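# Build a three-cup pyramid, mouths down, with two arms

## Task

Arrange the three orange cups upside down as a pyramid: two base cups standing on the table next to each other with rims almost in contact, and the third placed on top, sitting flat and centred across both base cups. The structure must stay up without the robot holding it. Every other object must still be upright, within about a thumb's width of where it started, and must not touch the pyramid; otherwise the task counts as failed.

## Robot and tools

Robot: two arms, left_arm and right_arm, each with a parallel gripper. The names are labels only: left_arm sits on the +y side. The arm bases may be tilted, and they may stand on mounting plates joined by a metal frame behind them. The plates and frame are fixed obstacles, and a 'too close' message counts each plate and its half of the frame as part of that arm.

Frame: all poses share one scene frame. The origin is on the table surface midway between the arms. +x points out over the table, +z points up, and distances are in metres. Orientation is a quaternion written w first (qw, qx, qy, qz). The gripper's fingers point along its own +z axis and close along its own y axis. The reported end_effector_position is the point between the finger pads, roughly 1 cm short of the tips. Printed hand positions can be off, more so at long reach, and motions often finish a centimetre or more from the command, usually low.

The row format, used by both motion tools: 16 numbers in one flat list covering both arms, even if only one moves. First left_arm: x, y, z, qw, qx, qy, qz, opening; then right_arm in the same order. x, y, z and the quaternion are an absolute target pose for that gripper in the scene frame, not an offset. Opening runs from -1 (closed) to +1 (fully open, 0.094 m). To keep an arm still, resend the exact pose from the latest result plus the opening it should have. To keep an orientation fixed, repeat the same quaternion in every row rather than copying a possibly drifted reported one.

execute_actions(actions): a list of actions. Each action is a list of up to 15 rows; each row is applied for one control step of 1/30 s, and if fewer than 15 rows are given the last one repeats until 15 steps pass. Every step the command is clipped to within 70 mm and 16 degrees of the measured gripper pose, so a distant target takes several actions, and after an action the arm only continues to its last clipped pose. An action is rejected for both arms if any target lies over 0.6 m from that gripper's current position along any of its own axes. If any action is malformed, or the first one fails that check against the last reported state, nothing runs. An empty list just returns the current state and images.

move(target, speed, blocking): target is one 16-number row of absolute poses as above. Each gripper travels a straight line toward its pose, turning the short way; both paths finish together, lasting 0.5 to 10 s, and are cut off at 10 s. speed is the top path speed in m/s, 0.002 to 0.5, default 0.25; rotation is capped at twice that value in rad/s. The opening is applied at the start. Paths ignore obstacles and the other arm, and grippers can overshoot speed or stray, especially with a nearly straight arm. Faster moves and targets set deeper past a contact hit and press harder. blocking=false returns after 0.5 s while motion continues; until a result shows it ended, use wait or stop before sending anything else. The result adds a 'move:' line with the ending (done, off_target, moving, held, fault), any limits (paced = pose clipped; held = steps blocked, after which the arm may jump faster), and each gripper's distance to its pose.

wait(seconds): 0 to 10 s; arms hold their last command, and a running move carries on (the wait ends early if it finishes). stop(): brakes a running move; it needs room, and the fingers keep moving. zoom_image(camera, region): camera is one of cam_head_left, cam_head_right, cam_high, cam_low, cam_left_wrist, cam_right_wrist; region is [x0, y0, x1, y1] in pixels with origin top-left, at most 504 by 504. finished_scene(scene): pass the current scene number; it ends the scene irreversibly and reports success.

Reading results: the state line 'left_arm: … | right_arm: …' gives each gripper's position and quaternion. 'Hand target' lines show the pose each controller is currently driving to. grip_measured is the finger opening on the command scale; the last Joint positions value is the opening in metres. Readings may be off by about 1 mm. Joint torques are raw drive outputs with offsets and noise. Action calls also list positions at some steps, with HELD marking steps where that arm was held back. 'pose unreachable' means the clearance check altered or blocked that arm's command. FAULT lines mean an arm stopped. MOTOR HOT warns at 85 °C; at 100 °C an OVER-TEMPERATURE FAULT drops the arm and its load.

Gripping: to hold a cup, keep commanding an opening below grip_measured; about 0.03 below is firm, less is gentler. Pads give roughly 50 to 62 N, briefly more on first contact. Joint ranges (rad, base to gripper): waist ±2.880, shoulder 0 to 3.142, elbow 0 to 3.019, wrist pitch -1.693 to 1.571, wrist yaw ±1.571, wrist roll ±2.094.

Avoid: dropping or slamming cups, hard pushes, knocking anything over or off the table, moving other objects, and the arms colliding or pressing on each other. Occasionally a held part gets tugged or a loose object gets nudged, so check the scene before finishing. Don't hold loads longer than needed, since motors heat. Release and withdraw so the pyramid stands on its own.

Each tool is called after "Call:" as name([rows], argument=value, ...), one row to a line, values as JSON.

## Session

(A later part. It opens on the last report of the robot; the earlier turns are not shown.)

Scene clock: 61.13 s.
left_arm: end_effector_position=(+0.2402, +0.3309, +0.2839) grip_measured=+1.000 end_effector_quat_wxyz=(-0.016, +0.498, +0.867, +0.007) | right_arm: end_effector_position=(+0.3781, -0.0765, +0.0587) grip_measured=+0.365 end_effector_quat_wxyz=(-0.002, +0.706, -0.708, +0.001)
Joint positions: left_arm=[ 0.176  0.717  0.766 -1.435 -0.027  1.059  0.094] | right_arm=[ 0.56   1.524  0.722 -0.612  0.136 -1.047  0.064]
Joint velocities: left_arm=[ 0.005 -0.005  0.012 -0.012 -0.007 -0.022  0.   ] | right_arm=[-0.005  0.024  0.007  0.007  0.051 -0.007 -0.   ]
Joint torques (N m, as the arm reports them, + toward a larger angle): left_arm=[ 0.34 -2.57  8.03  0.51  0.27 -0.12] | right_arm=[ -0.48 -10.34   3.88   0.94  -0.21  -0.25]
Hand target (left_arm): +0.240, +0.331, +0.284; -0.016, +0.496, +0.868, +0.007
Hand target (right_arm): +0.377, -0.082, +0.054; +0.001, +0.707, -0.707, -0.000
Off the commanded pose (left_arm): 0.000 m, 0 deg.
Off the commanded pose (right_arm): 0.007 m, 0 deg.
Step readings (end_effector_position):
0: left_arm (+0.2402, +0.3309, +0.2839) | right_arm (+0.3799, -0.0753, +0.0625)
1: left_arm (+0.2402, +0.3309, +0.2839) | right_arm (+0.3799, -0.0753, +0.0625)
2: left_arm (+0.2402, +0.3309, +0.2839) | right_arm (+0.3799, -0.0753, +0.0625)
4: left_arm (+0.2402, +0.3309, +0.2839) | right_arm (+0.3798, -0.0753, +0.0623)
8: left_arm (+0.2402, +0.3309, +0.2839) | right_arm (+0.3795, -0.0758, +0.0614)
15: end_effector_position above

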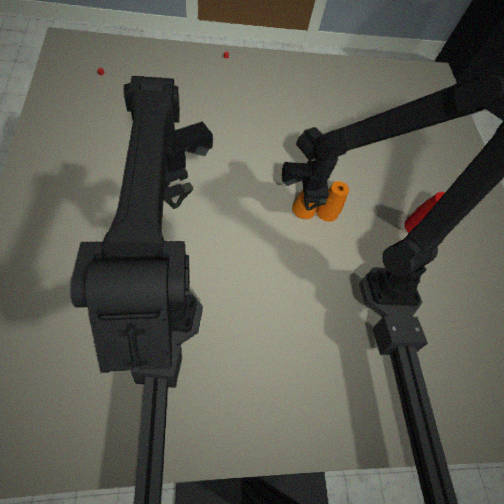

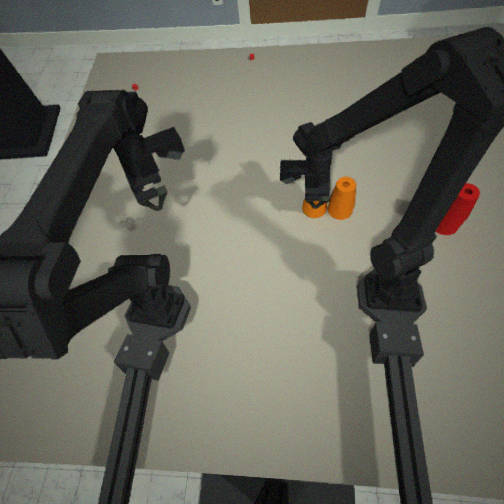

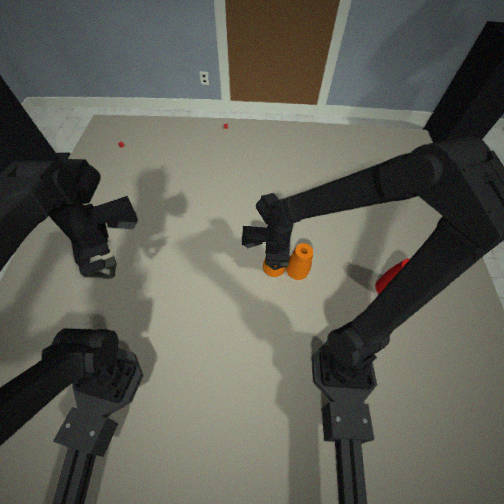

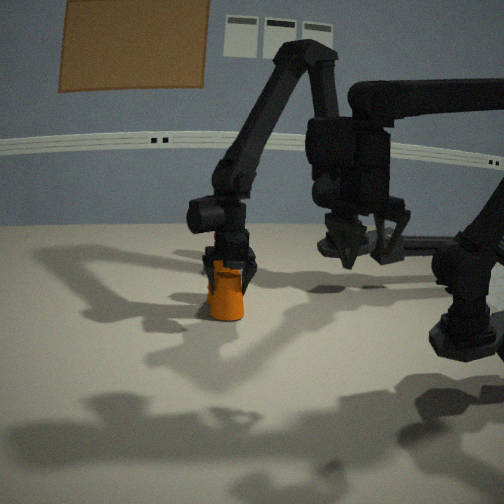

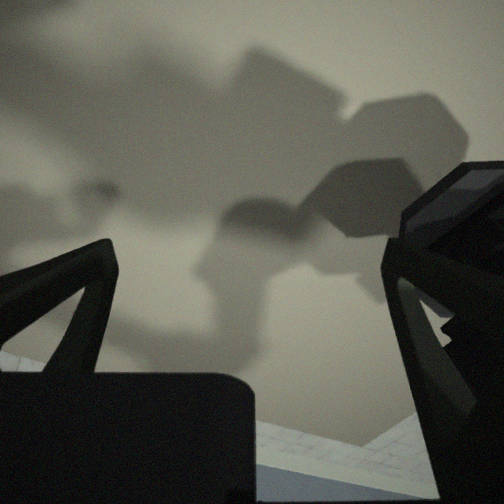

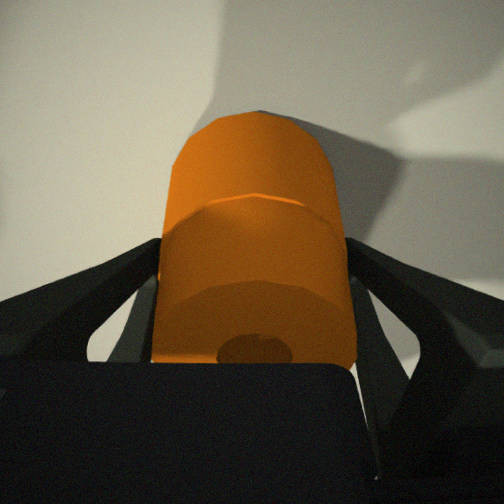

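Call:
execute_actions(actions=[])

Call:
zoom_image(camera="cam_low", region=[195, 285, 255, 330])

Call:
zoom_image(camera="cam_head_right", region=[295, 180, 365, 228])

Scene clock: 61.43 s.
left_arm: end_effector_position=(+0.2402, +0.3309, +0.2839) grip_measured=+1.000 end_effector_quat_wxyz=(-0.016, +0.498, +0.867, +0.007) | right_arm: end_effector_position=(+0.3781, -0.0765, +0.0586) grip_measured=+0.365 end_effector_quat_wxyz=(-0.001, +0.706, -0.708, +0.001)
Joint positions: left_arm=[ 0.176  0.717  0.766 -1.435 -0.027  1.059  0.094] | right_arm=[ 0.56   1.525  0.722 -0.612  0.136 -1.047  0.064]
Joint velocities: left_arm=[-0.005  0.015  0.012 -0.007 -0.066 -0.037  0.   ] | right_arm=[ 0.005 -0.005 -0.032  0.007 -0.037  0.037 -0.001]
Joint torques (N m, as the arm reports them, + toward a larger angle): left_arm=[ 0.53 -3.17  8.12  0.5   0.24 -0.12] | right_arm=[ -0.49 -10.2    3.89   0.89  -0.2   -0.26]
Hand target (left_arm): +0.240, +0.331, +0.284; -0.016, +0.496, +0.868, +0.007
Hand target (right_arm): +0.377, -0.082, +0.054; +0.001, +0.707, -0.707, -0.000
Off the commanded pose (left_arm): 0.000 m, 0 deg.
Off the commanded pose (right_arm): 0.007 m, 0 deg.

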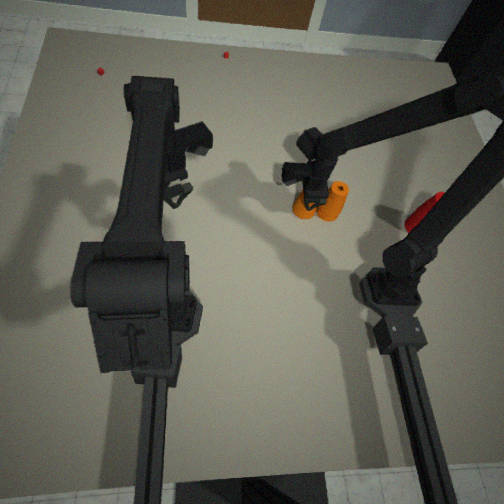

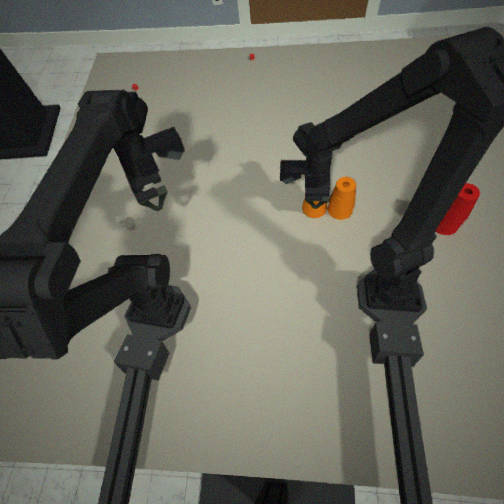

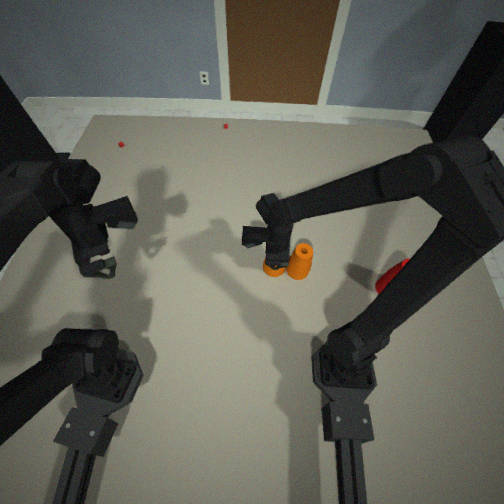

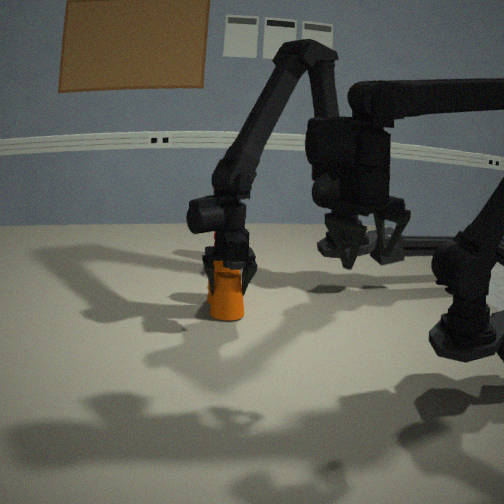

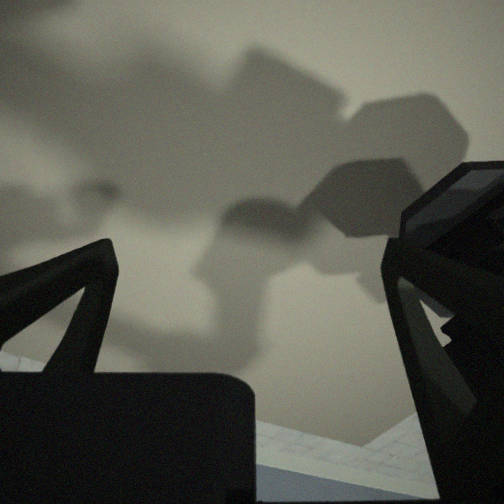

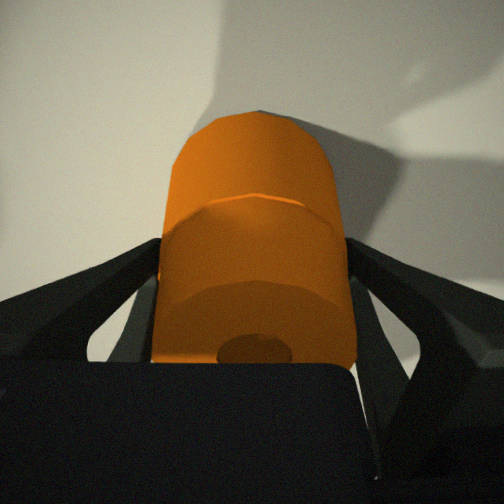

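Region (195, 285, 255, 330) of cam_low's 504x504 image, scaled by 8.400, with more detail than that image has; it fills the top 378 rows of this view, and the rest is white.

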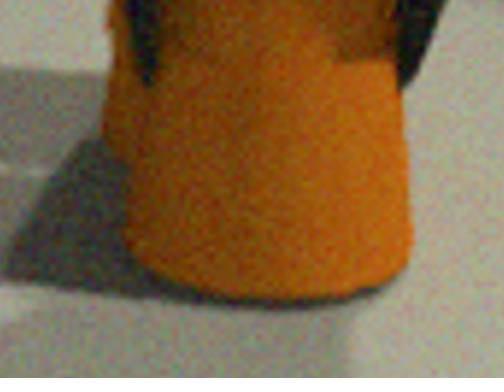

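Region (295, 180, 365, 228) of cam_head_right's 504x504 image, scaled by 7.200, with more detail than that image has; it fills the top 346 rows of this view, and the rest is white.

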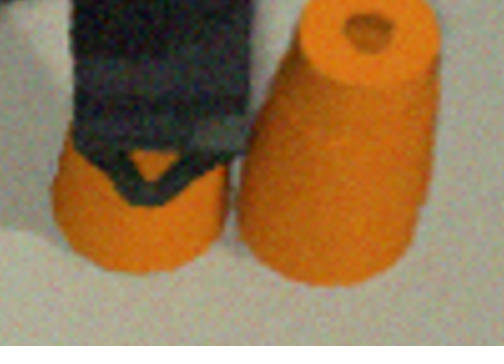

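Call:
execute_actions([
  [[0.2402,0.3309,0.2839,-0.016,0.496,0.868,0.007,1.0,0.3773,-0.0819,0.0536,0.0013,0.7071,-0.7071,0.0000,0.33],[0.2402,0.3309,0.2839,-0.016,0.496,0.868,0.007,1.0,0.3771,-0.0822,0.0531,0.0021,0.7071,-0.7071,-0.0001,0.33],[0.2402,0.3309,0.2839,-0.016,0.496,0.868,0.007,1.0,0.3770,-0.0825,0.0526,0.0028,0.7072,-0.7070,-0.0003,0.33],[0.2402,0.3309,0.2839,-0.016,0.496,0.868,0.007,1.0,0.3768,-0.0827,0.0521,0.0035,0.7072,-0.7070,-0.0005,0.33],[0.2402,0.3309,0.2839,-0.016,0.496,0.868,0.007,1.0,0.3767,-0.0830,0.0516,0.0043,0.7072,-0.7070,-0.0006,0.33],[0.2402,0.3309,0.2839,-0.016,0.496,0.868,0.007,1.0,0.3765,-0.0833,0.0511,0.0050,0.7072,-0.7070,-0.0008,0.33],[0.2402,0.3309,0.2839,-0.016,0.496,0.868,0.007,1.0,0.3765,-0.0833,0.0511,0.0050,0.7072,-0.7070,-0.0008,0.33],[0.2402,0.3309,0.2839,-0.016,0.496,0.868,0.007,1.0,0.3765,-0.0833,0.0511,0.0050,0.7072,-0.7070,-0.0008,0.33],[0.2402,0.3309,0.2839,-0.016,0.496,0.868,0.007,1.0,0.3765,-0.0833,0.0511,0.0050,0.7072,-0.7070,-0.0008,0.33],[0.2402,0.3309,0.2839,-0.016,0.496,0.868,0.007,1.0,0.3765,-0.0833,0.0511,0.0050,0.7072,-0.7070,-0.0008,0.34],[0.2402,0.3309,0.2839,-0.016,0.496,0.868,0.007,1.0,0.3765,-0.0833,0.0511,0.0050,0.7072,-0.7070,-0.0008,0.355],[0.2402,0.3309,0.2839,-0.016,0.496,0.868,0.007,1.0,0.3765,-0.0833,0.0511,0.0050,0.7072,-0.7070,-0.0008,0.375],[0.2402,0.3309,0.2839,-0.016,0.496,0.868,0.007,1.0,0.3765,-0.0833,0.0511,0.0050,0.7072,-0.7070,-0.0008,0.42],[0.2402,0.3309,0.2839,-0.016,0.496,0.868,0.007,1.0,0.3765,-0.0833,0.0511,0.0050,0.7072,-0.7070,-0.0008,0.52],[0.2402,0.3309,0.2839,-0.016,0.496,0.868,0.007,1.0,0.3765,-0.0833,0.0511,0.0050,0.7072,-0.7070,-0.0008,0.65]],
  [[0.2402,0.3309,0.2839,-0.016,0.496,0.868,0.007,1.0,0.3765,-0.0833,0.0516,0.0049,0.7072,-0.7070,-0.0008,0.8],[0.2402,0.3309,0.2839,-0.016,0.496,0.868,0.007,1.0,0.3764,-0.0833,0.0531,0.0048,0.7072,-0.7070,-0.0008,0.92],[0.2402,0.3309,0.2839,-0.016,0.496,0.868,0.007,1.0,0.3762,-0.0834,0.0556,0.0045,0.7072,-0.7070,-0.0007,1.0],[0.2402,0.3309,0.2839,-0.016,0.496,0.868,0.007,1.0,0.3761,-0.0834,0.0589,0.0041,0.7072,-0.7070,-0.0006,1.0],[0.2402,0.3309,0.2839,-0.016,0.496,0.868,0.007,1.0,0.3758,-0.0834,0.0628,0.0036,0.7072,-0.7070,-0.0006,1.0],[0.2402,0.3309,0.2839,-0.016,0.496,0.868,0.007,1.0,0.3756,-0.0835,0.0672,0.0031,0.7072,-0.7070,-0.0005,1.0],[0.2402,0.3309,0.2839,-0.016,0.496,0.868,0.007,1.0,0.3754,-0.0836,0.0718,0.0025,0.7071,-0.7071,-0.0004,1.0],[0.2402,0.3309,0.2839,-0.016,0.496,0.868,0.007,1.0,0.3751,-0.0840,0.0764,0.0019,0.7071,-0.7071,-0.0003,1.0],[0.2402,0.3309,0.2839,-0.016,0.496,0.868,0.007,1.0,0.3749,-0.0854,0.0808,0.0014,0.7071,-0.7071,-0.0002,1.0],[0.2402,0.3309,0.2839,-0.016,0.496,0.868,0.007,1.0,0.3747,-0.0875,0.0847,0.0009,0.7071,-0.7071,-0.0001,1.0],[0.2402,0.3309,0.2839,-0.016,0.496,0.868,0.007,1.0,0.3747,-0.0904,0.0881,0.0005,0.7071,-0.7071,0.0,1.0],[0.2402,0.3309,0.2839,-0.016,0.496,0.868,0.007,1.0,0.3745,-0.0941,0.0906,0.0002,0.7071,-0.7071,0.0,1.0],[0.2402,0.3309,0.2839,-0.016,0.496,0.868,0.007,1.0,0.3745,-0.0983,0.0922,0.0,0.7071,-0.7071,0.0,1.0],[0.2402,0.3309,0.2839,-0.016,0.496,0.868,0.007,1.0,0.3747,-0.1030,0.0928,0.0,0.7071,-0.7071,0.0,1.0],[0.2402,0.3309,0.2839,-0.016,0.496,0.868,0.007,1.0,0.3748,-0.1082,0.0928,0.0,0.7071,-0.7071,0.0,1.0]],
  [[0.2402,0.3309,0.2839,-0.016,0.496,0.868,0.007,1.0,0.3749,-0.1137,0.0929,0.0,0.7071,-0.7071,0.0,1.0],[0.2402,0.3309,0.2839,-0.016,0.496,0.868,0.007,1.0,0.3750,-0.1193,0.0930,0.0,0.7071,-0.7071,0.0,1.0],[0.2402,0.3309,0.2839,-0.016,0.496,0.868,0.007,1.0,0.3752,-0.1251,0.0930,0.0,0.7071,-0.7071,0.0,1.0],[0.2402,0.3309,0.2839,-0.016,0.496,0.868,0.007,1.0,0.3753,-0.1307,0.0931,0.0,0.7071,-0.7071,0.0,1.0],[0.2402,0.3309,0.2839,-0.016,0.496,0.868,0.007,1.0,0.3754,-0.1362,0.0932,0.0,0.7071,-0.7071,0.0,1.0],[0.2402,0.3309,0.2839,-0.016,0.496,0.868,0.007,1.0,0.3756,-0.1414,0.0933,0.0,0.7071,-0.7071,0.0,1.0],[0.2402,0.3309,0.2839,-0.016,0.496,0.868,0.007,1.0,0.3757,-0.1461,0.0933,0.0,0.7071,-0.7071,0.0,1.0],[0.2402,0.3309,0.2839,-0.016,0.496,0.868,0.007,1.0,0.3758,-0.1503,0.0934,0.0,0.7071,-0.7071,0.0,1.0],[0.2402,0.3309,0.2839,-0.016,0.496,0.868,0.007,1.0,0.3758,-0.1539,0.0934,0.0,0.7071,-0.7071,0.0,1.0],[0.2402,0.3309,0.2839,-0.016,0.496,0.868,0.007,1.0,0.3759,-0.1568,0.0935,0.0,0.7071,-0.7071,0.0,1.0],[0.2402,0.3309,0.2839,-0.016,0.496,0.868,0.007,1.0,0.3760,-0.1589,0.0935,0.0,0.7071,-0.7071,0.0,1.0],[0.2402,0.3309,0.2839,-0.016,0.496,0.868,0.007,1.0,0.3760,-0.1602,0.0935,0.0,0.7071,-0.7071,0.0,1.0],[0.2402,0.3309,0.2839,-0.016,0.496,0.868,0.007,1.0,0.3760,-0.1606,0.0935,0.0,0.7071,-0.7071,0.0,1.0]],
])

Scene clock: 71.90 s.
left_arm: end_effector_position=(+0.2402, +0.3309, +0.2839) grip_measured=+1.000 end_effector_quat_wxyz=(-0.016, +0.498, +0.867, +0.007) | right_arm: end_effector_position=(+0.3767, -0.1579, +0.0878) grip_measured=+1.000 end_effector_quat_wxyz=(+0.005, +0.696, -0.718, -0.002)
Joint positions: left_arm=[ 0.176  0.717  0.766 -1.435 -0.027  1.059  0.094] | right_arm=[ 0.347  1.355  0.655 -0.705  0.101 -1.226  0.094]
Joint velocities: left_arm=[-0.015 -0.015 -0.017  0.002 -0.007 -0.022  0.   ] | right_arm=[-0.034 -0.054  0.007 -0.012 -0.022 -0.168  0.   ]
Joint torques (N m, as the arm reports them, + toward a larger angle): left_arm=[-0.44 -3.34  8.13  0.47  0.22 -0.17] | right_arm=[  0.09 -10.61   4.62   0.28  -0.24  -0.26]
Hand target (left_arm): +0.240, +0.331, +0.284; -0.016, +0.496, +0.868, +0.007
Hand target (right_arm): +0.377, -0.160, +0.093; +0.000, +0.707, -0.708, -0.001
Off the commanded pose (left_arm): 0.000 m, 0 deg.
Off the commanded pose (right_arm): 0.006 m, 2 deg.
Step readings (end_effector_position; steps 1 to 15: 1st action; 16 to 30: 2nd action; 31 to 45: 3rd action):
0: left_arm (+0.2402, +0.3309, +0.2839) | right_arm (+0.3781, -0.0765, +0.0586)
1: left_arm (+0.2402, +0.3309, +0.2839) | right_arm (+0.3781, -0.0765, +0.0586)
2: left_arm (+0.2402, +0.3309, +0.2839) | right_arm (+0.3781, -0.0766, +0.0586)
4: left_arm (+0.2402, +0.3309, +0.2839) | right_arm (+0.3781, -0.0769, +0.0583)
8: left_arm (+0.2402, +0.3309, +0.2839) | right_arm (+0.3777, -0.0781, +0.0567)
15: left_arm (+0.2402, +0.3309, +0.2839) | right_arm (+0.3772, -0.0785, +0.0556)
16: left_arm (+0.2402, +0.3309, +0.2839) | right_arm (+0.3772, -0.0785, +0.0556)
17: left_arm (+0.2402, +0.3309, +0.2839) | right_arm (+0.3772, -0.0785, +0.0556)
19: left_arm (+0.2402, +0.3309, +0.2839) | right_arm (+0.3772, -0.0785, +0.0556)
23: left_arm (+0.2402, +0.3309, +0.2839) | right_arm (+0.3733, -0.0812, +0.0585)
30: left_arm (+0.2402, +0.3309, +0.2839) | right_arm (+0.3744, -0.0899, +0.0859)
31: left_arm (+0.2402, +0.3309, +0.2839) | right_arm (+0.3757, -0.0936, +0.0889)
32: left_arm (+0.2402, +0.3309, +0.2839) | right_arm (+0.3768, -0.0983, +0.0909)
34: left_arm (+0.2402, +0.3309, +0.2839) | right_arm (+0.3783, -0.1099, +0.0925)
38: left_arm (+0.2402, +0.3309, +0.2839) | right_arm (+0.3774, -0.1359, +0.0896)
45: end_effector_position above

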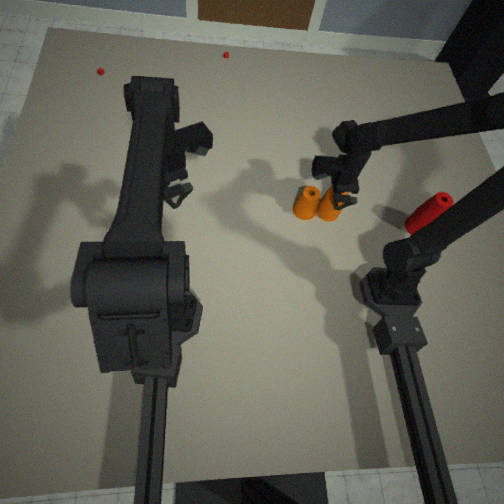

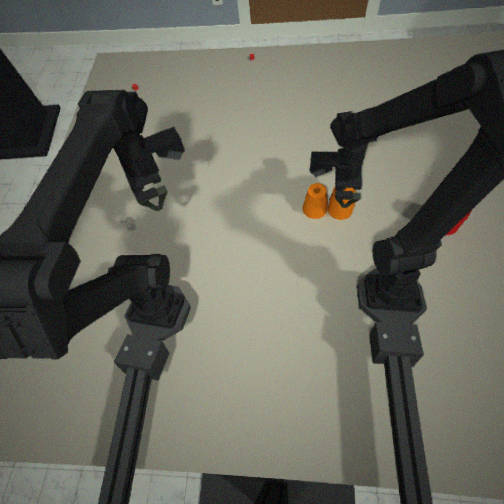

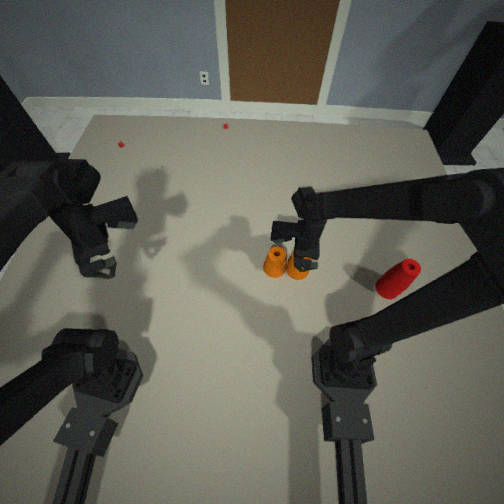

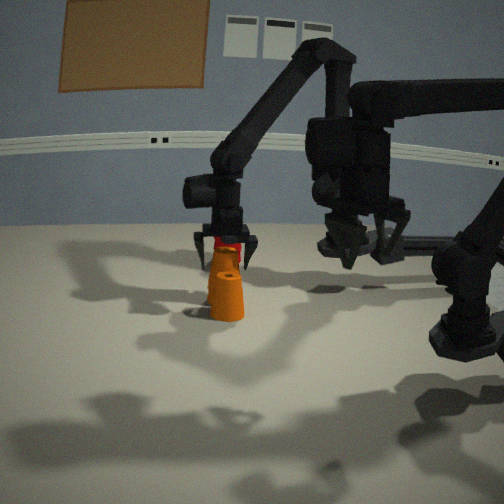

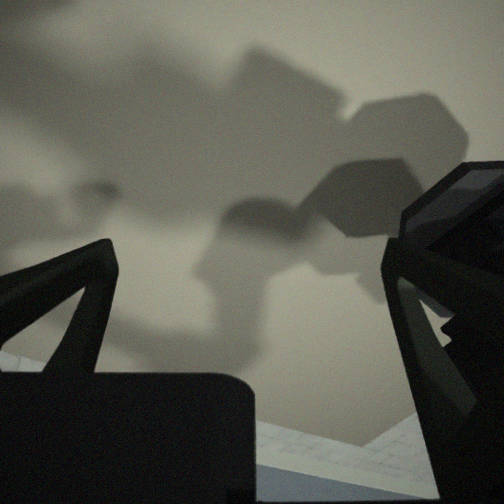

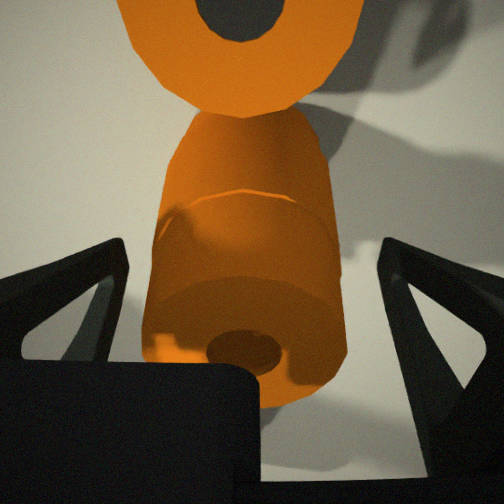

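Call:
execute_actions(actions=[])

Call:
zoom_image(camera="cam_head_right", region=[295, 170, 365, 228])

Scene clock: 74.47 s.
left_arm: end_effector_position=(+0.2402, +0.3309, +0.2839) grip_measured=+1.000 end_effector_quat_wxyz=(-0.016, +0.498, +0.867, +0.007) | right_arm: end_effector_position=(+0.3770, -0.1578, +0.0885) grip_measured=+1.000 end_effector_quat_wxyz=(+0.004, +0.704, -0.710, -0.002)
Joint positions: left_arm=[ 0.176  0.717  0.766 -1.435 -0.027  1.059  0.094] | right_arm=[ 0.347  1.353  0.655 -0.705  0.1   -1.251  0.094]
Joint velocities: left_arm=[-0.005 -0.005  0.002 -0.007 -0.022 -0.007  0.   ] | right_arm=[-0.005 -0.005 -0.007  0.012 -0.022  0.051  0.   ]
Joint torques (N m, as the arm reports them, + toward a larger angle): left_arm=[ 0.37 -3.62  8.04  0.44  0.23 -0.08] | right_arm=[ -0.48 -10.34   4.76   0.18  -0.22  -0.26]
Hand target (left_arm): +0.240, +0.331, +0.284; -0.016, +0.496, +0.868, +0.007
Hand target (right_arm): +0.377, -0.160, +0.093; +0.000, +0.707, -0.708, -0.001
Off the commanded pose (left_arm): 0.000 m, 0 deg.
Off the commanded pose (right_arm): 0.006 m, 1 deg.

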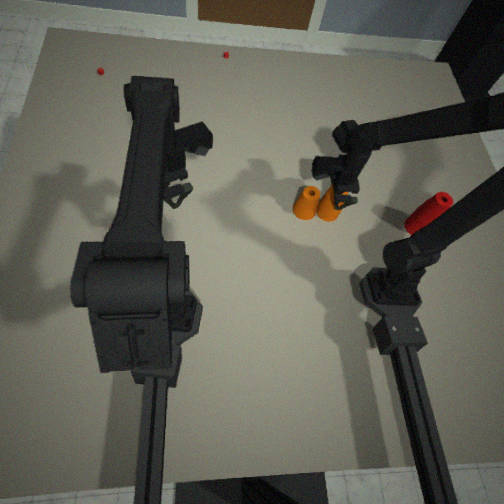

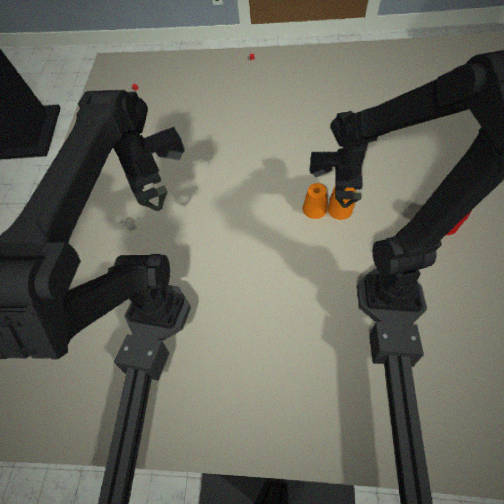

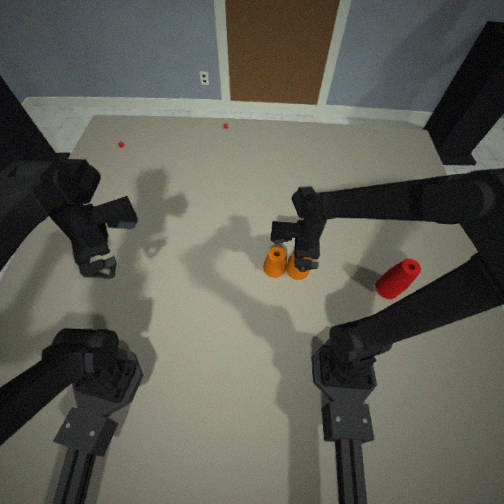

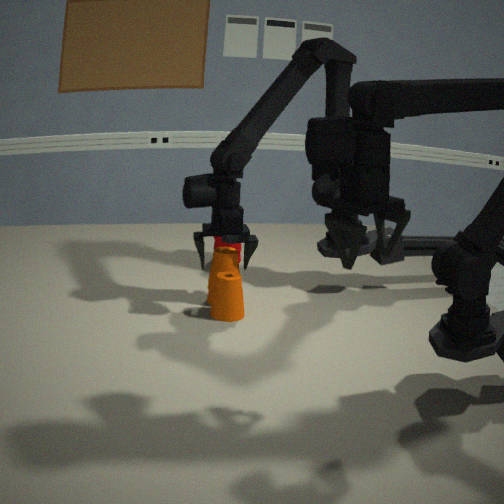

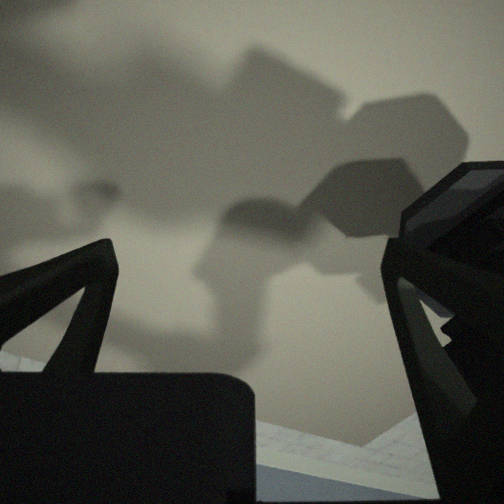

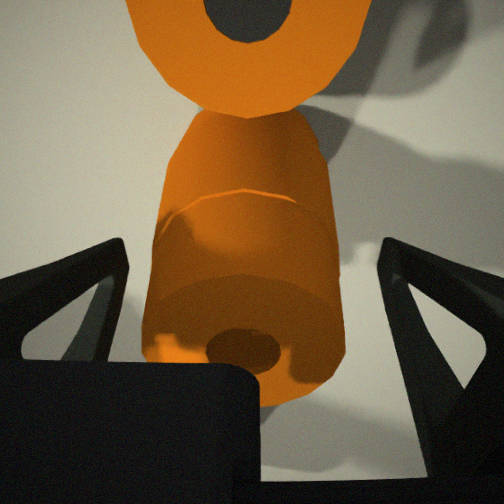

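Region (295, 170, 365, 228) of cam_head_right's 504x504 image, scaled by 7.200, with more detail than that image has; it fills the top 418 rows of this view, and the rest is white.

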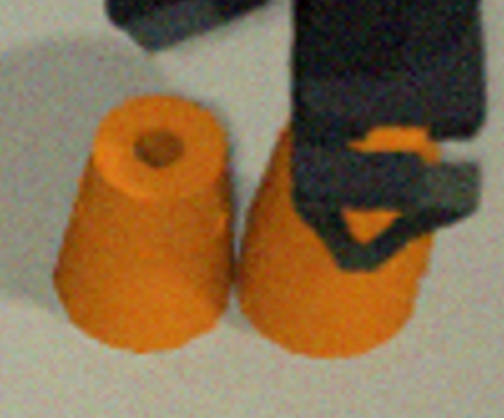

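Call:
zoom_image(camera="cam_low", region=[180, 225, 280, 330])

Region (180, 225, 280, 330) of cam_low's 504x504 image, scaled by 4.800, with more detail than that image has; it fills the left 480 columns of this view, and the rest is white.

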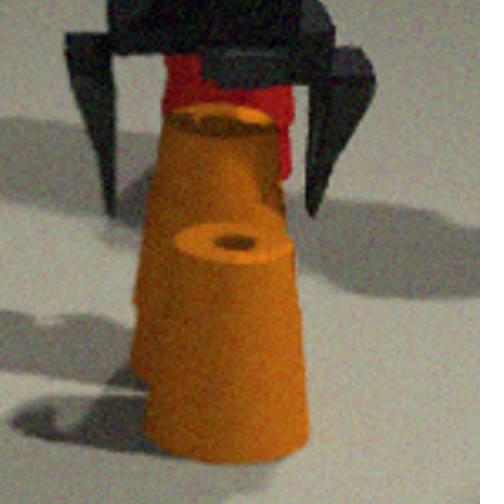

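Call:
execute_actions([
  [[0.2402,0.3309,0.2839,-0.016,0.496,0.868,0.007,1.0,0.3756,-0.1608,0.0935,0.0009,0.7071,-0.7071,-0.0004,0.82],[0.2402,0.3309,0.2839,-0.016,0.496,0.868,0.007,1.0,0.3751,-0.1609,0.0935,0.0018,0.7071,-0.7071,-0.0009,0.66],[0.2402,0.3309,0.2839,-0.016,0.496,0.868,0.007,1.0,0.3747,-0.1611,0.0935,0.0027,0.7072,-0.7070,-0.0013,0.54],[0.2402,0.3309,0.2839,-0.016,0.496,0.868,0.007,1.0,0.3743,-0.1612,0.0935,0.0036,0.7073,-0.7069,-0.0017,0.46],[0.2402,0.3309,0.2839,-0.016,0.496,0.868,0.007,1.0,0.3743,-0.1612,0.0935,0.0036,0.7073,-0.7069,-0.0017,0.42],[0.2402,0.3309,0.2839,-0.016,0.496,0.868,0.007,1.0,0.3743,-0.1612,0.0935,0.0036,0.7073,-0.7069,-0.0017,0.39],[0.2402,0.3309,0.2839,-0.016,0.496,0.868,0.007,1.0,0.3768,-0.1599,0.0950,0.0009,0.7071,-0.7071,-0.0004,0.37],[0.2402,0.3309,0.2839,-0.016,0.496,0.868,0.007,1.0,0.3799,-0.1582,0.0969,-0.0023,0.7068,-0.7074,0.0011,0.35],[0.2402,0.3309,0.2839,-0.016,0.496,0.868,0.007,1.0,0.3832,-0.1565,0.0989,-0.0057,0.7065,-0.7076,0.0027,0.33],[0.2402,0.3309,0.2839,-0.016,0.496,0.868,0.007,1.0,0.3864,-0.1547,0.1008,-0.0092,0.7061,-0.7079,0.0044,0.33],[0.2402,0.3309,0.2839,-0.016,0.496,0.868,0.007,1.0,0.3895,-0.1531,0.1027,-0.0124,0.7059,-0.7082,0.0059,0.33],[0.2402,0.3309,0.2839,-0.016,0.496,0.868,0.007,1.0,0.3925,-0.1515,0.1045,-0.0156,0.7056,-0.7084,0.0074,0.33],[0.2402,0.3309,0.2839,-0.016,0.496,0.868,0.007,1.0,0.3956,-0.1499,0.1064,-0.0187,0.7053,-0.7087,0.0090,0.33],[0.2402,0.3309,0.2839,-0.016,0.496,0.868,0.007,1.0,0.3978,-0.1486,0.1077,-0.0211,0.7051,-0.7089,0.0101,0.33],[0.2402,0.3309,0.2839,-0.016,0.496,0.868,0.007,1.0,0.3996,-0.1477,0.1088,-0.0230,0.7049,-0.7090,0.0110,0.33]],
])

Scene clock: 90.03 s.
left_arm: end_effector_position=(+0.2402, +0.3309, +0.2839) grip_measured=+1.000 end_effector_quat_wxyz=(-0.016, +0.498, +0.867, +0.007) | right_arm: end_effector_position=(+0.3765, -0.1581, +0.0899) grip_measured=+0.356 end_effector_quat_wxyz=(+0.004, +0.704, -0.710, -0.002)
Joint positions: left_arm=[ 0.176  0.717  0.766 -1.435 -0.027  1.059  0.094] | right_arm=[ 0.347  1.348  0.655 -0.71   0.1   -1.251  0.064]
Joint velocities: left_arm=[ 0.005  0.005 -0.012  0.002 -0.022 -0.007  0.   ] | right_arm=[ 0.015 -0.054  0.017 -0.017  0.022 -0.037 -0.   ]
Joint torques (N m, as the arm reports them, + toward a larger angle): left_arm=[ 0.78 -3.6   8.11  0.3   0.27 -0.11] | right_arm=[  0.75 -10.45   8.42   0.19  -0.06  -0.01]
Hand target (left_arm): +0.240, +0.331, +0.284; -0.016, +0.496, +0.868, +0.007
Hand target (right_arm): +0.399, -0.148, +0.109; -0.023, +0.705, -0.709, +0.011
Off the commanded pose (left_arm): 0.000 m, 0 deg.
Off the commanded pose (right_arm): 0.032 m, 3 deg.
Step readings (end_effector_position):
0: left_arm (+0.2402, +0.3309, +0.2839) | right_arm (+0.3770, -0.1578, +0.0885)
1: left_arm (+0.2402, +0.3309, +0.2839) | right_arm (+0.3770, -0.1578, +0.0885)
2: left_arm (+0.2402, +0.3309, +0.2839) | right_arm (+0.3770, -0.1578, +0.0886)
4: left_arm (+0.2402, +0.3309, +0.2839) | right_arm (+0.3766, -0.1579, +0.0887)
8: left_arm (+0.2402, +0.3309, +0.2839) | right_arm (+0.3758, -0.1582, +0.0887)
15: end_effector_position above

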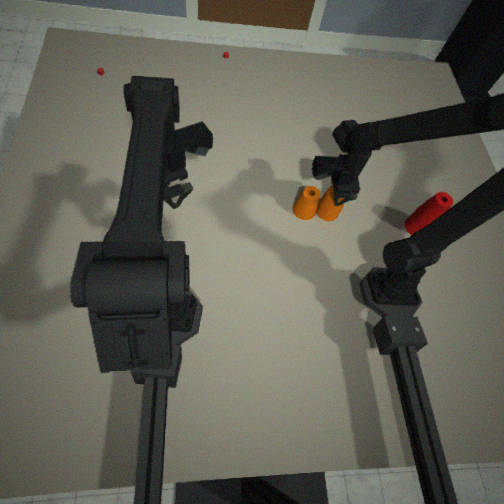

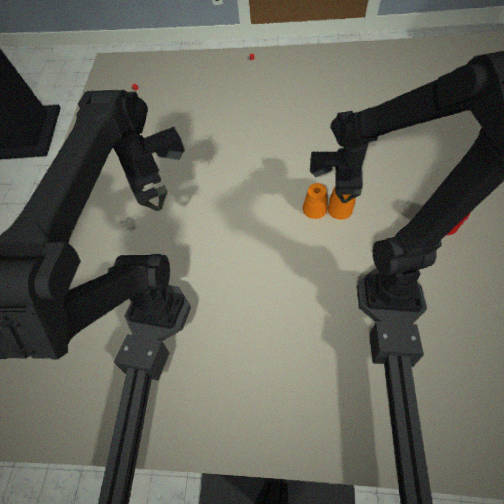

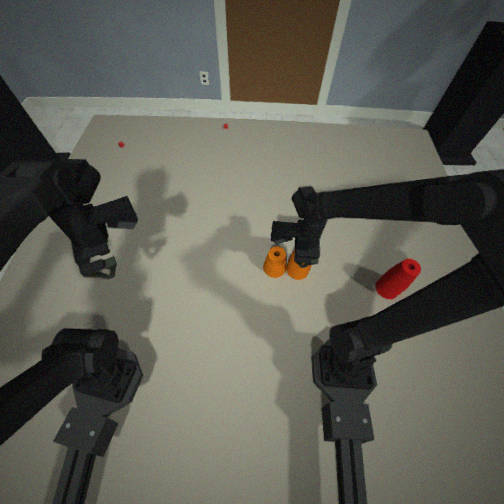

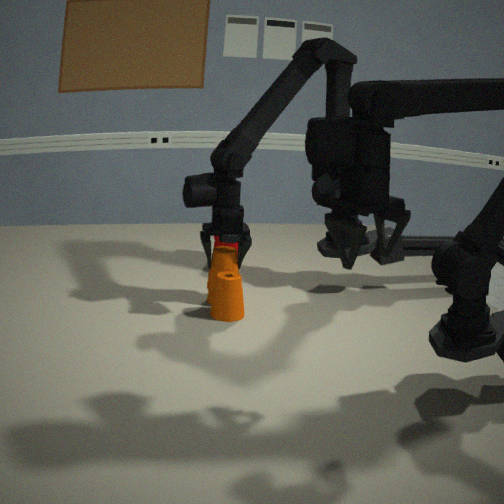

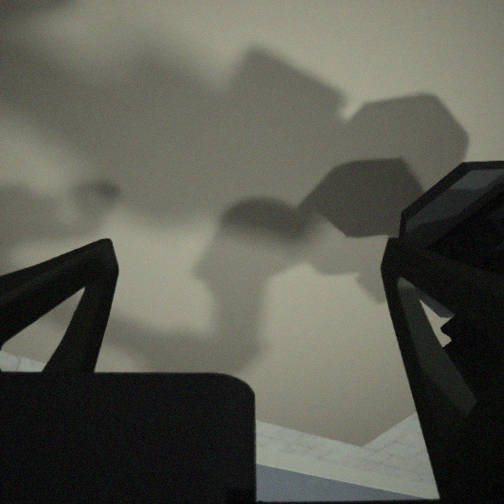

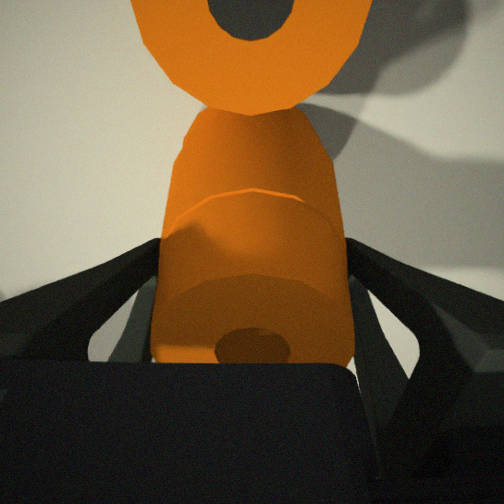

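Call:
execute_actions(actions=[])

Scene clock: 90.37 s.
left_arm: end_effector_position=(+0.2402, +0.3309, +0.2839) grip_measured=+1.000 end_effector_quat_wxyz=(-0.016, +0.498, +0.867, +0.007) | right_arm: end_effector_position=(+0.3769, -0.1579, +0.0907) grip_measured=+0.356 end_effector_quat_wxyz=(+0.003, +0.704, -0.710, -0.002)
Joint positions: left_arm=[ 0.176  0.717  0.766 -1.435 -0.027  1.059  0.094] | right_arm=[ 0.347  1.345  0.655 -0.71   0.1   -1.251  0.064]
Joint velocities: left_arm=[-0.005  0.015 -0.002  0.012 -0.007 -0.037  0.   ] | right_arm=[-0.005 -0.005  0.002  0.007 -0.007  0.022 -0.   ]
Joint torques (N m, as the arm reports them, + toward a larger angle): left_arm=[ 0.64 -2.91  7.88  0.47  0.24 -0.13] | right_arm=[  0.72 -10.58   8.4    0.18  -0.05  -0.02]
Hand target (left_arm): +0.240, +0.331, +0.284; -0.016, +0.496, +0.868, +0.007
Hand target (right_arm): +0.399, -0.148, +0.109; -0.023, +0.705, -0.709, +0.011
Off the commanded pose (left_arm): 0.000 m, 0 deg.
Off the commanded pose (right_arm): 0.031 m, 3 deg.

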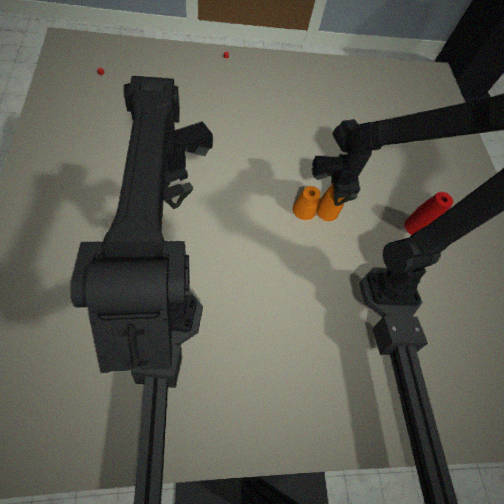

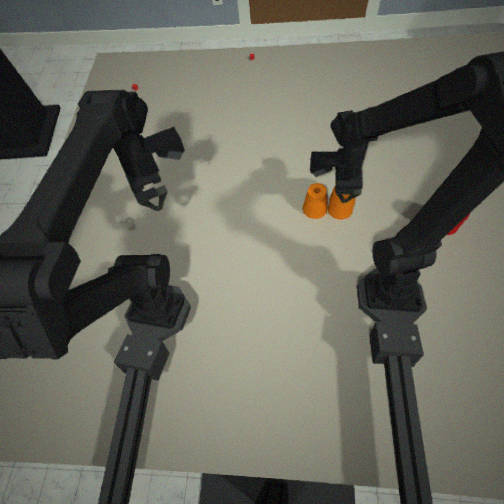

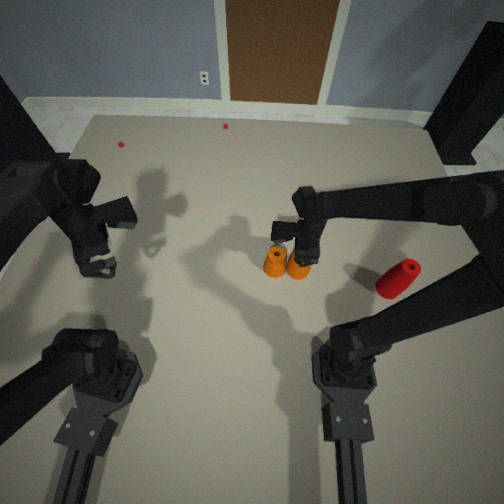

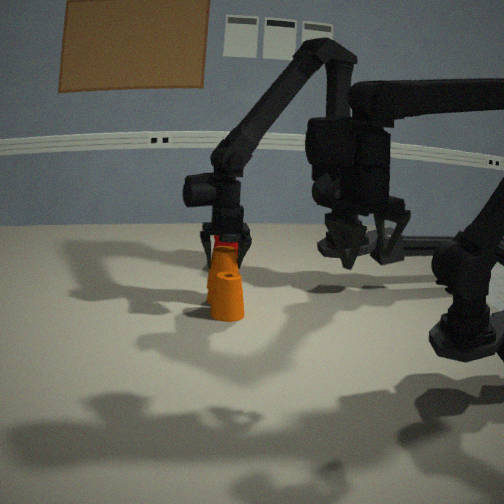

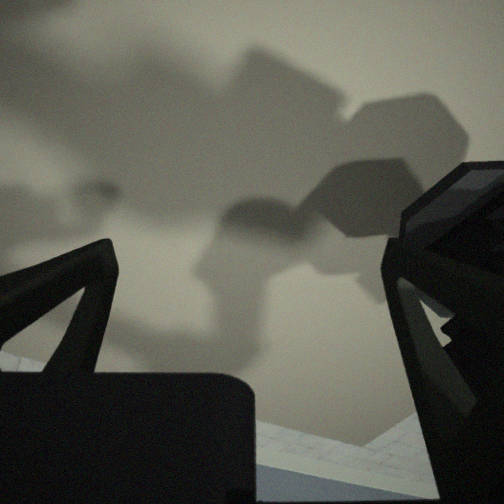

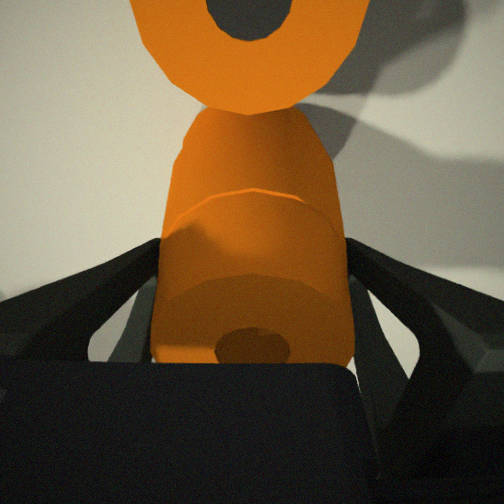

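Call:
execute_actions([
  [[0.2402,0.3309,0.2839,-0.016,0.496,0.868,0.007,1.0,0.4002,-0.1475,0.1095,-0.0235,0.7049,-0.7090,0.0113,0.322],[0.2402,0.3309,0.2839,-0.016,0.496,0.868,0.007,1.0,0.4007,-0.1473,0.1109,-0.0241,0.7048,-0.7090,0.0115,0.322],[0.2402,0.3309,0.2839,-0.016,0.496,0.868,0.007,1.0,0.4010,-0.1471,0.1131,-0.0246,0.7048,-0.7090,0.0118,0.322],[0.2402,0.3309,0.2839,-0.016,0.496,0.868,0.007,1.0,0.4015,-0.1470,0.1159,-0.0252,0.7047,-0.7090,0.0120,0.322],[0.2402,0.3309,0.2839,-0.016,0.496,0.868,0.007,1.0,0.4018,-0.1468,0.1193,-0.0257,0.7047,-0.7090,0.0123,0.322],[0.2402,0.3309,0.2839,-0.016,0.496,0.868,0.007,1.0,0.4015,-0.1469,0.1230,-0.0257,0.7047,-0.7090,0.0123,0.322],[0.2402,0.3309,0.2839,-0.016,0.496,0.868,0.007,1.0,0.4012,-0.1469,0.1272,-0.0257,0.7047,-0.7090,0.0123,0.322],[0.2402,0.3309,0.2839,-0.016,0.496,0.868,0.007,1.0,0.4009,-0.1470,0.1318,-0.0257,0.7047,-0.7090,0.0123,0.322],[0.2402,0.3309,0.2839,-0.016,0.496,0.868,0.007,1.0,0.4005,-0.1471,0.1367,-0.0257,0.7047,-0.7090,0.0123,0.322],[0.2402,0.3309,0.2839,-0.016,0.496,0.868,0.007,1.0,0.4001,-0.1471,0.1418,-0.0257,0.7047,-0.7090,0.0123,0.322],[0.2402,0.3309,0.2839,-0.016,0.496,0.868,0.007,1.0,0.3997,-0.1472,0.1470,-0.0257,0.7047,-0.7090,0.0123,0.322],[0.2402,0.3309,0.2839,-0.016,0.496,0.868,0.007,1.0,0.3993,-0.1473,0.1522,-0.0257,0.7047,-0.7090,0.0123,0.322],[0.2402,0.3309,0.2839,-0.016,0.496,0.868,0.007,1.0,0.3989,-0.1473,0.1573,-0.0257,0.7047,-0.7090,0.0123,0.322],[0.2402,0.3309,0.2839,-0.016,0.496,0.868,0.007,1.0,0.3985,-0.1474,0.1622,-0.0257,0.7047,-0.7090,0.0123,0.322],[0.2402,0.3309,0.2839,-0.016,0.496,0.868,0.007,1.0,0.3982,-0.1475,0.1668,-0.0257,0.7047,-0.7090,0.0123,0.322]],
  [[0.2402,0.3309,0.2839,-0.016,0.496,0.868,0.007,1.0,0.3979,-0.1475,0.1710,-0.0257,0.7047,-0.7090,0.0123,0.322],[0.2402,0.3309,0.2839,-0.016,0.496,0.868,0.007,1.0,0.3977,-0.1470,0.1747,-0.0258,0.7047,-0.7090,0.0123,0.322],[0.2402,0.3309,0.2839,-0.016,0.496,0.868,0.007,1.0,0.3975,-0.1454,0.1778,-0.0260,0.7047,-0.7090,0.0122,0.322],[0.2402,0.3309,0.2839,-0.016,0.496,0.868,0.007,1.0,0.3977,-0.1429,0.1803,-0.0263,0.7047,-0.7090,0.0122,0.322],[0.2402,0.3309,0.2839,-0.016,0.496,0.868,0.007,1.0,0.3978,-0.1394,0.1821,-0.0267,0.7046,-0.7090,0.0121,0.322],[0.2402,0.3309,0.2839,-0.016,0.496,0.868,0.007,1.0,0.3981,-0.1352,0.1832,-0.0272,0.7046,-0.7090,0.0119,0.322],[0.2402,0.3309,0.2839,-0.016,0.496,0.868,0.007,1.0,0.3985,-0.1306,0.1836,-0.0278,0.7046,-0.7090,0.0118,0.322],[0.2402,0.3309,0.2839,-0.016,0.496,0.868,0.007,1.0,0.3990,-0.1257,0.1831,-0.0284,0.7045,-0.7090,0.0117,0.322],[0.2402,0.3309,0.2839,-0.016,0.496,0.868,0.007,1.0,0.3995,-0.1208,0.1818,-0.0289,0.7045,-0.7090,0.0115,0.322],[0.2402,0.3309,0.2839,-0.016,0.496,0.868,0.007,1.0,0.3999,-0.1162,0.1797,-0.0295,0.7045,-0.7090,0.0114,0.322],[0.2402,0.3309,0.2839,-0.016,0.496,0.868,0.007,1.0,0.4003,-0.1120,0.1773,-0.0300,0.7044,-0.7090,0.0112,0.322],[0.2402,0.3309,0.2839,-0.016,0.496,0.868,0.007,1.0,0.4006,-0.1085,0.1749,-0.0304,0.7044,-0.7090,0.0111,0.322],[0.2402,0.3309,0.2839,-0.016,0.496,0.868,0.007,1.0,0.4009,-0.1059,0.1728,-0.0307,0.7044,-0.7090,0.0111,0.322],[0.2402,0.3309,0.2839,-0.016,0.496,0.868,0.007,1.0,0.4010,-0.1043,0.1715,-0.0309,0.7044,-0.7090,0.0110,0.322],[0.2402,0.3309,0.2839,-0.016,0.496,0.868,0.007,1.0,0.4011,-0.1037,0.1710,-0.0310,0.7044,-0.7090,0.0110,0.322]],
])

Scene clock: 96.10 s.
left_arm: end_effector_position=(+0.2402, +0.3309, +0.2839) grip_measured=+1.000 end_effector_quat_wxyz=(-0.016, +0.498, +0.867, +0.007) | right_arm: end_effector_position=(+0.3773, -0.1178, +0.1623) grip_measured=+0.356 end_effector_quat_wxyz=(-0.010, +0.718, -0.696, +0.003)
Joint positions: left_arm=[ 0.176  0.717  0.766 -1.435 -0.027  1.059  0.094] | right_arm=[ 0.491  1.215  0.754 -0.926  0.123 -1.15   0.064]
Joint velocities: left_arm=[-0.005 -0.005 -0.002 -0.022 -0.007 -0.022  0.   ] | right_arm=[0.181 0.269 0.012 0.149 0.051 0.212 0.001]
Joint torques (N m, as the arm reports them, + toward a larger angle): left_arm=[ 0.75 -3.16  8.13  0.28  0.22 -0.14] | right_arm=[ 0.53 -7.94 10.39  0.88 -0.03  0.12]
Hand target (left_arm): +0.240, +0.331, +0.284; -0.016, +0.496, +0.868, +0.007
Hand target (right_arm): +0.399, -0.104, +0.172; -0.032, +0.705, -0.709, +0.011
Off the commanded pose (left_arm): 0.000 m, 0 deg.
Off the commanded pose (right_arm): 0.029 m, 3 deg.
Step readings (end_effector_position; steps 1 to 15: 1st action; 16 to 30: 2nd action):
0: left_arm (+0.2402, +0.3309, +0.2839) | right_arm (+0.3769, -0.1579, +0.0907)
1: left_arm (+0.2402, +0.3309, +0.2839) | right_arm (+0.3769, -0.1579, +0.0907)
2: left_arm (+0.2402, +0.3309, +0.2839) | right_arm (+0.3768, -0.1579, +0.0907)
4: left_arm (+0.2402, +0.3309, +0.2839) | right_arm (+0.3760, -0.1582, +0.0914)
8: left_arm (+0.2402, +0.3309, +0.2839) | right_arm (+0.3737, -0.1585, +0.0990)
15: left_arm (+0.2402, +0.3309, +0.2839) | right_arm (+0.3757, -0.1578, +0.1334)
16: left_arm (+0.2402, +0.3309, +0.2839) | right_arm (+0.3763, -0.1576, +0.1389)
17: left_arm (+0.2402, +0.3309, +0.2839) | right_arm (+0.3768, -0.1574, +0.1441)
19: left_arm (+0.2402, +0.3309, +0.2839) | right_arm (+0.3776, -0.1563, +0.1532)
23: left_arm (+0.2402, +0.3309, +0.2839) | right_arm (+0.3791, -0.1468, +0.1638)
30: end_effector_position above

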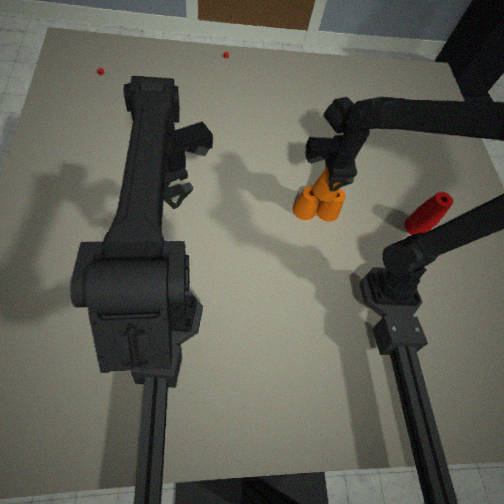

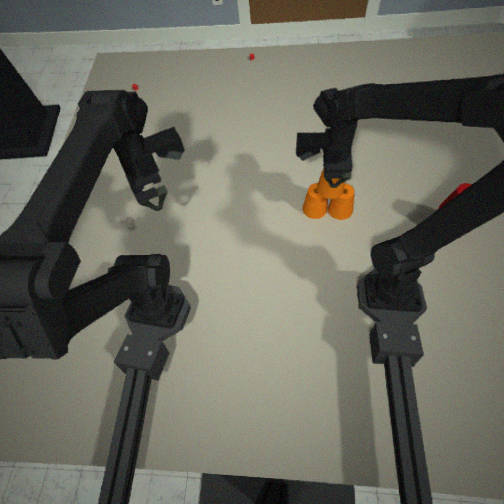

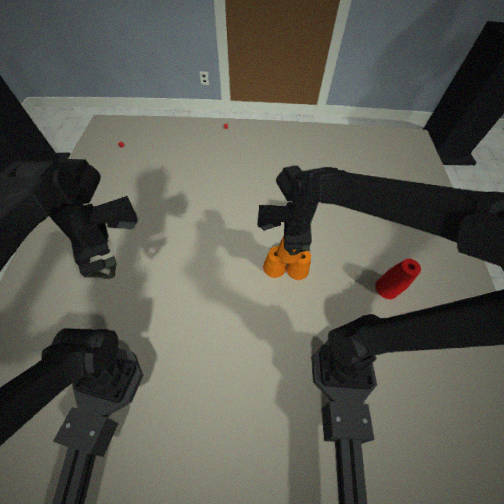

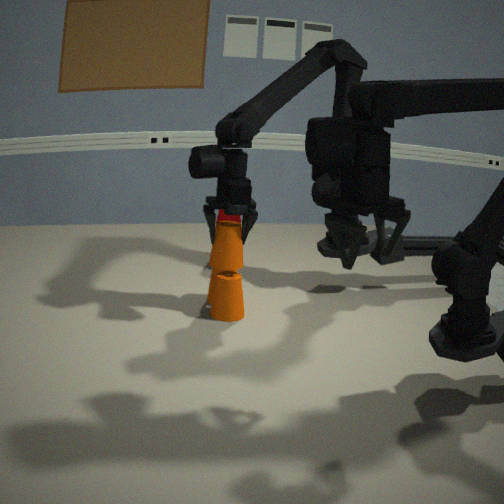

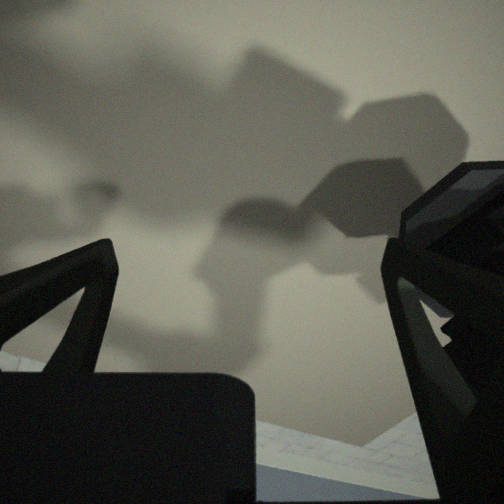

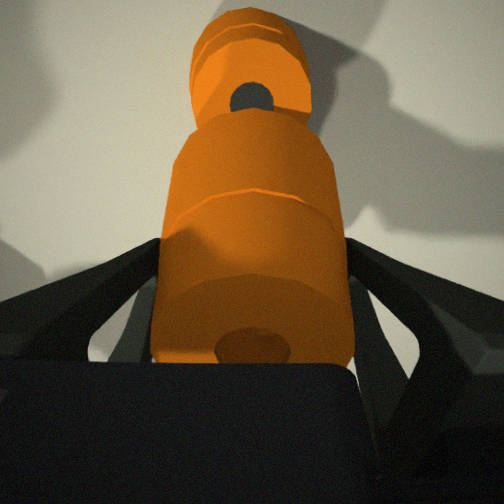

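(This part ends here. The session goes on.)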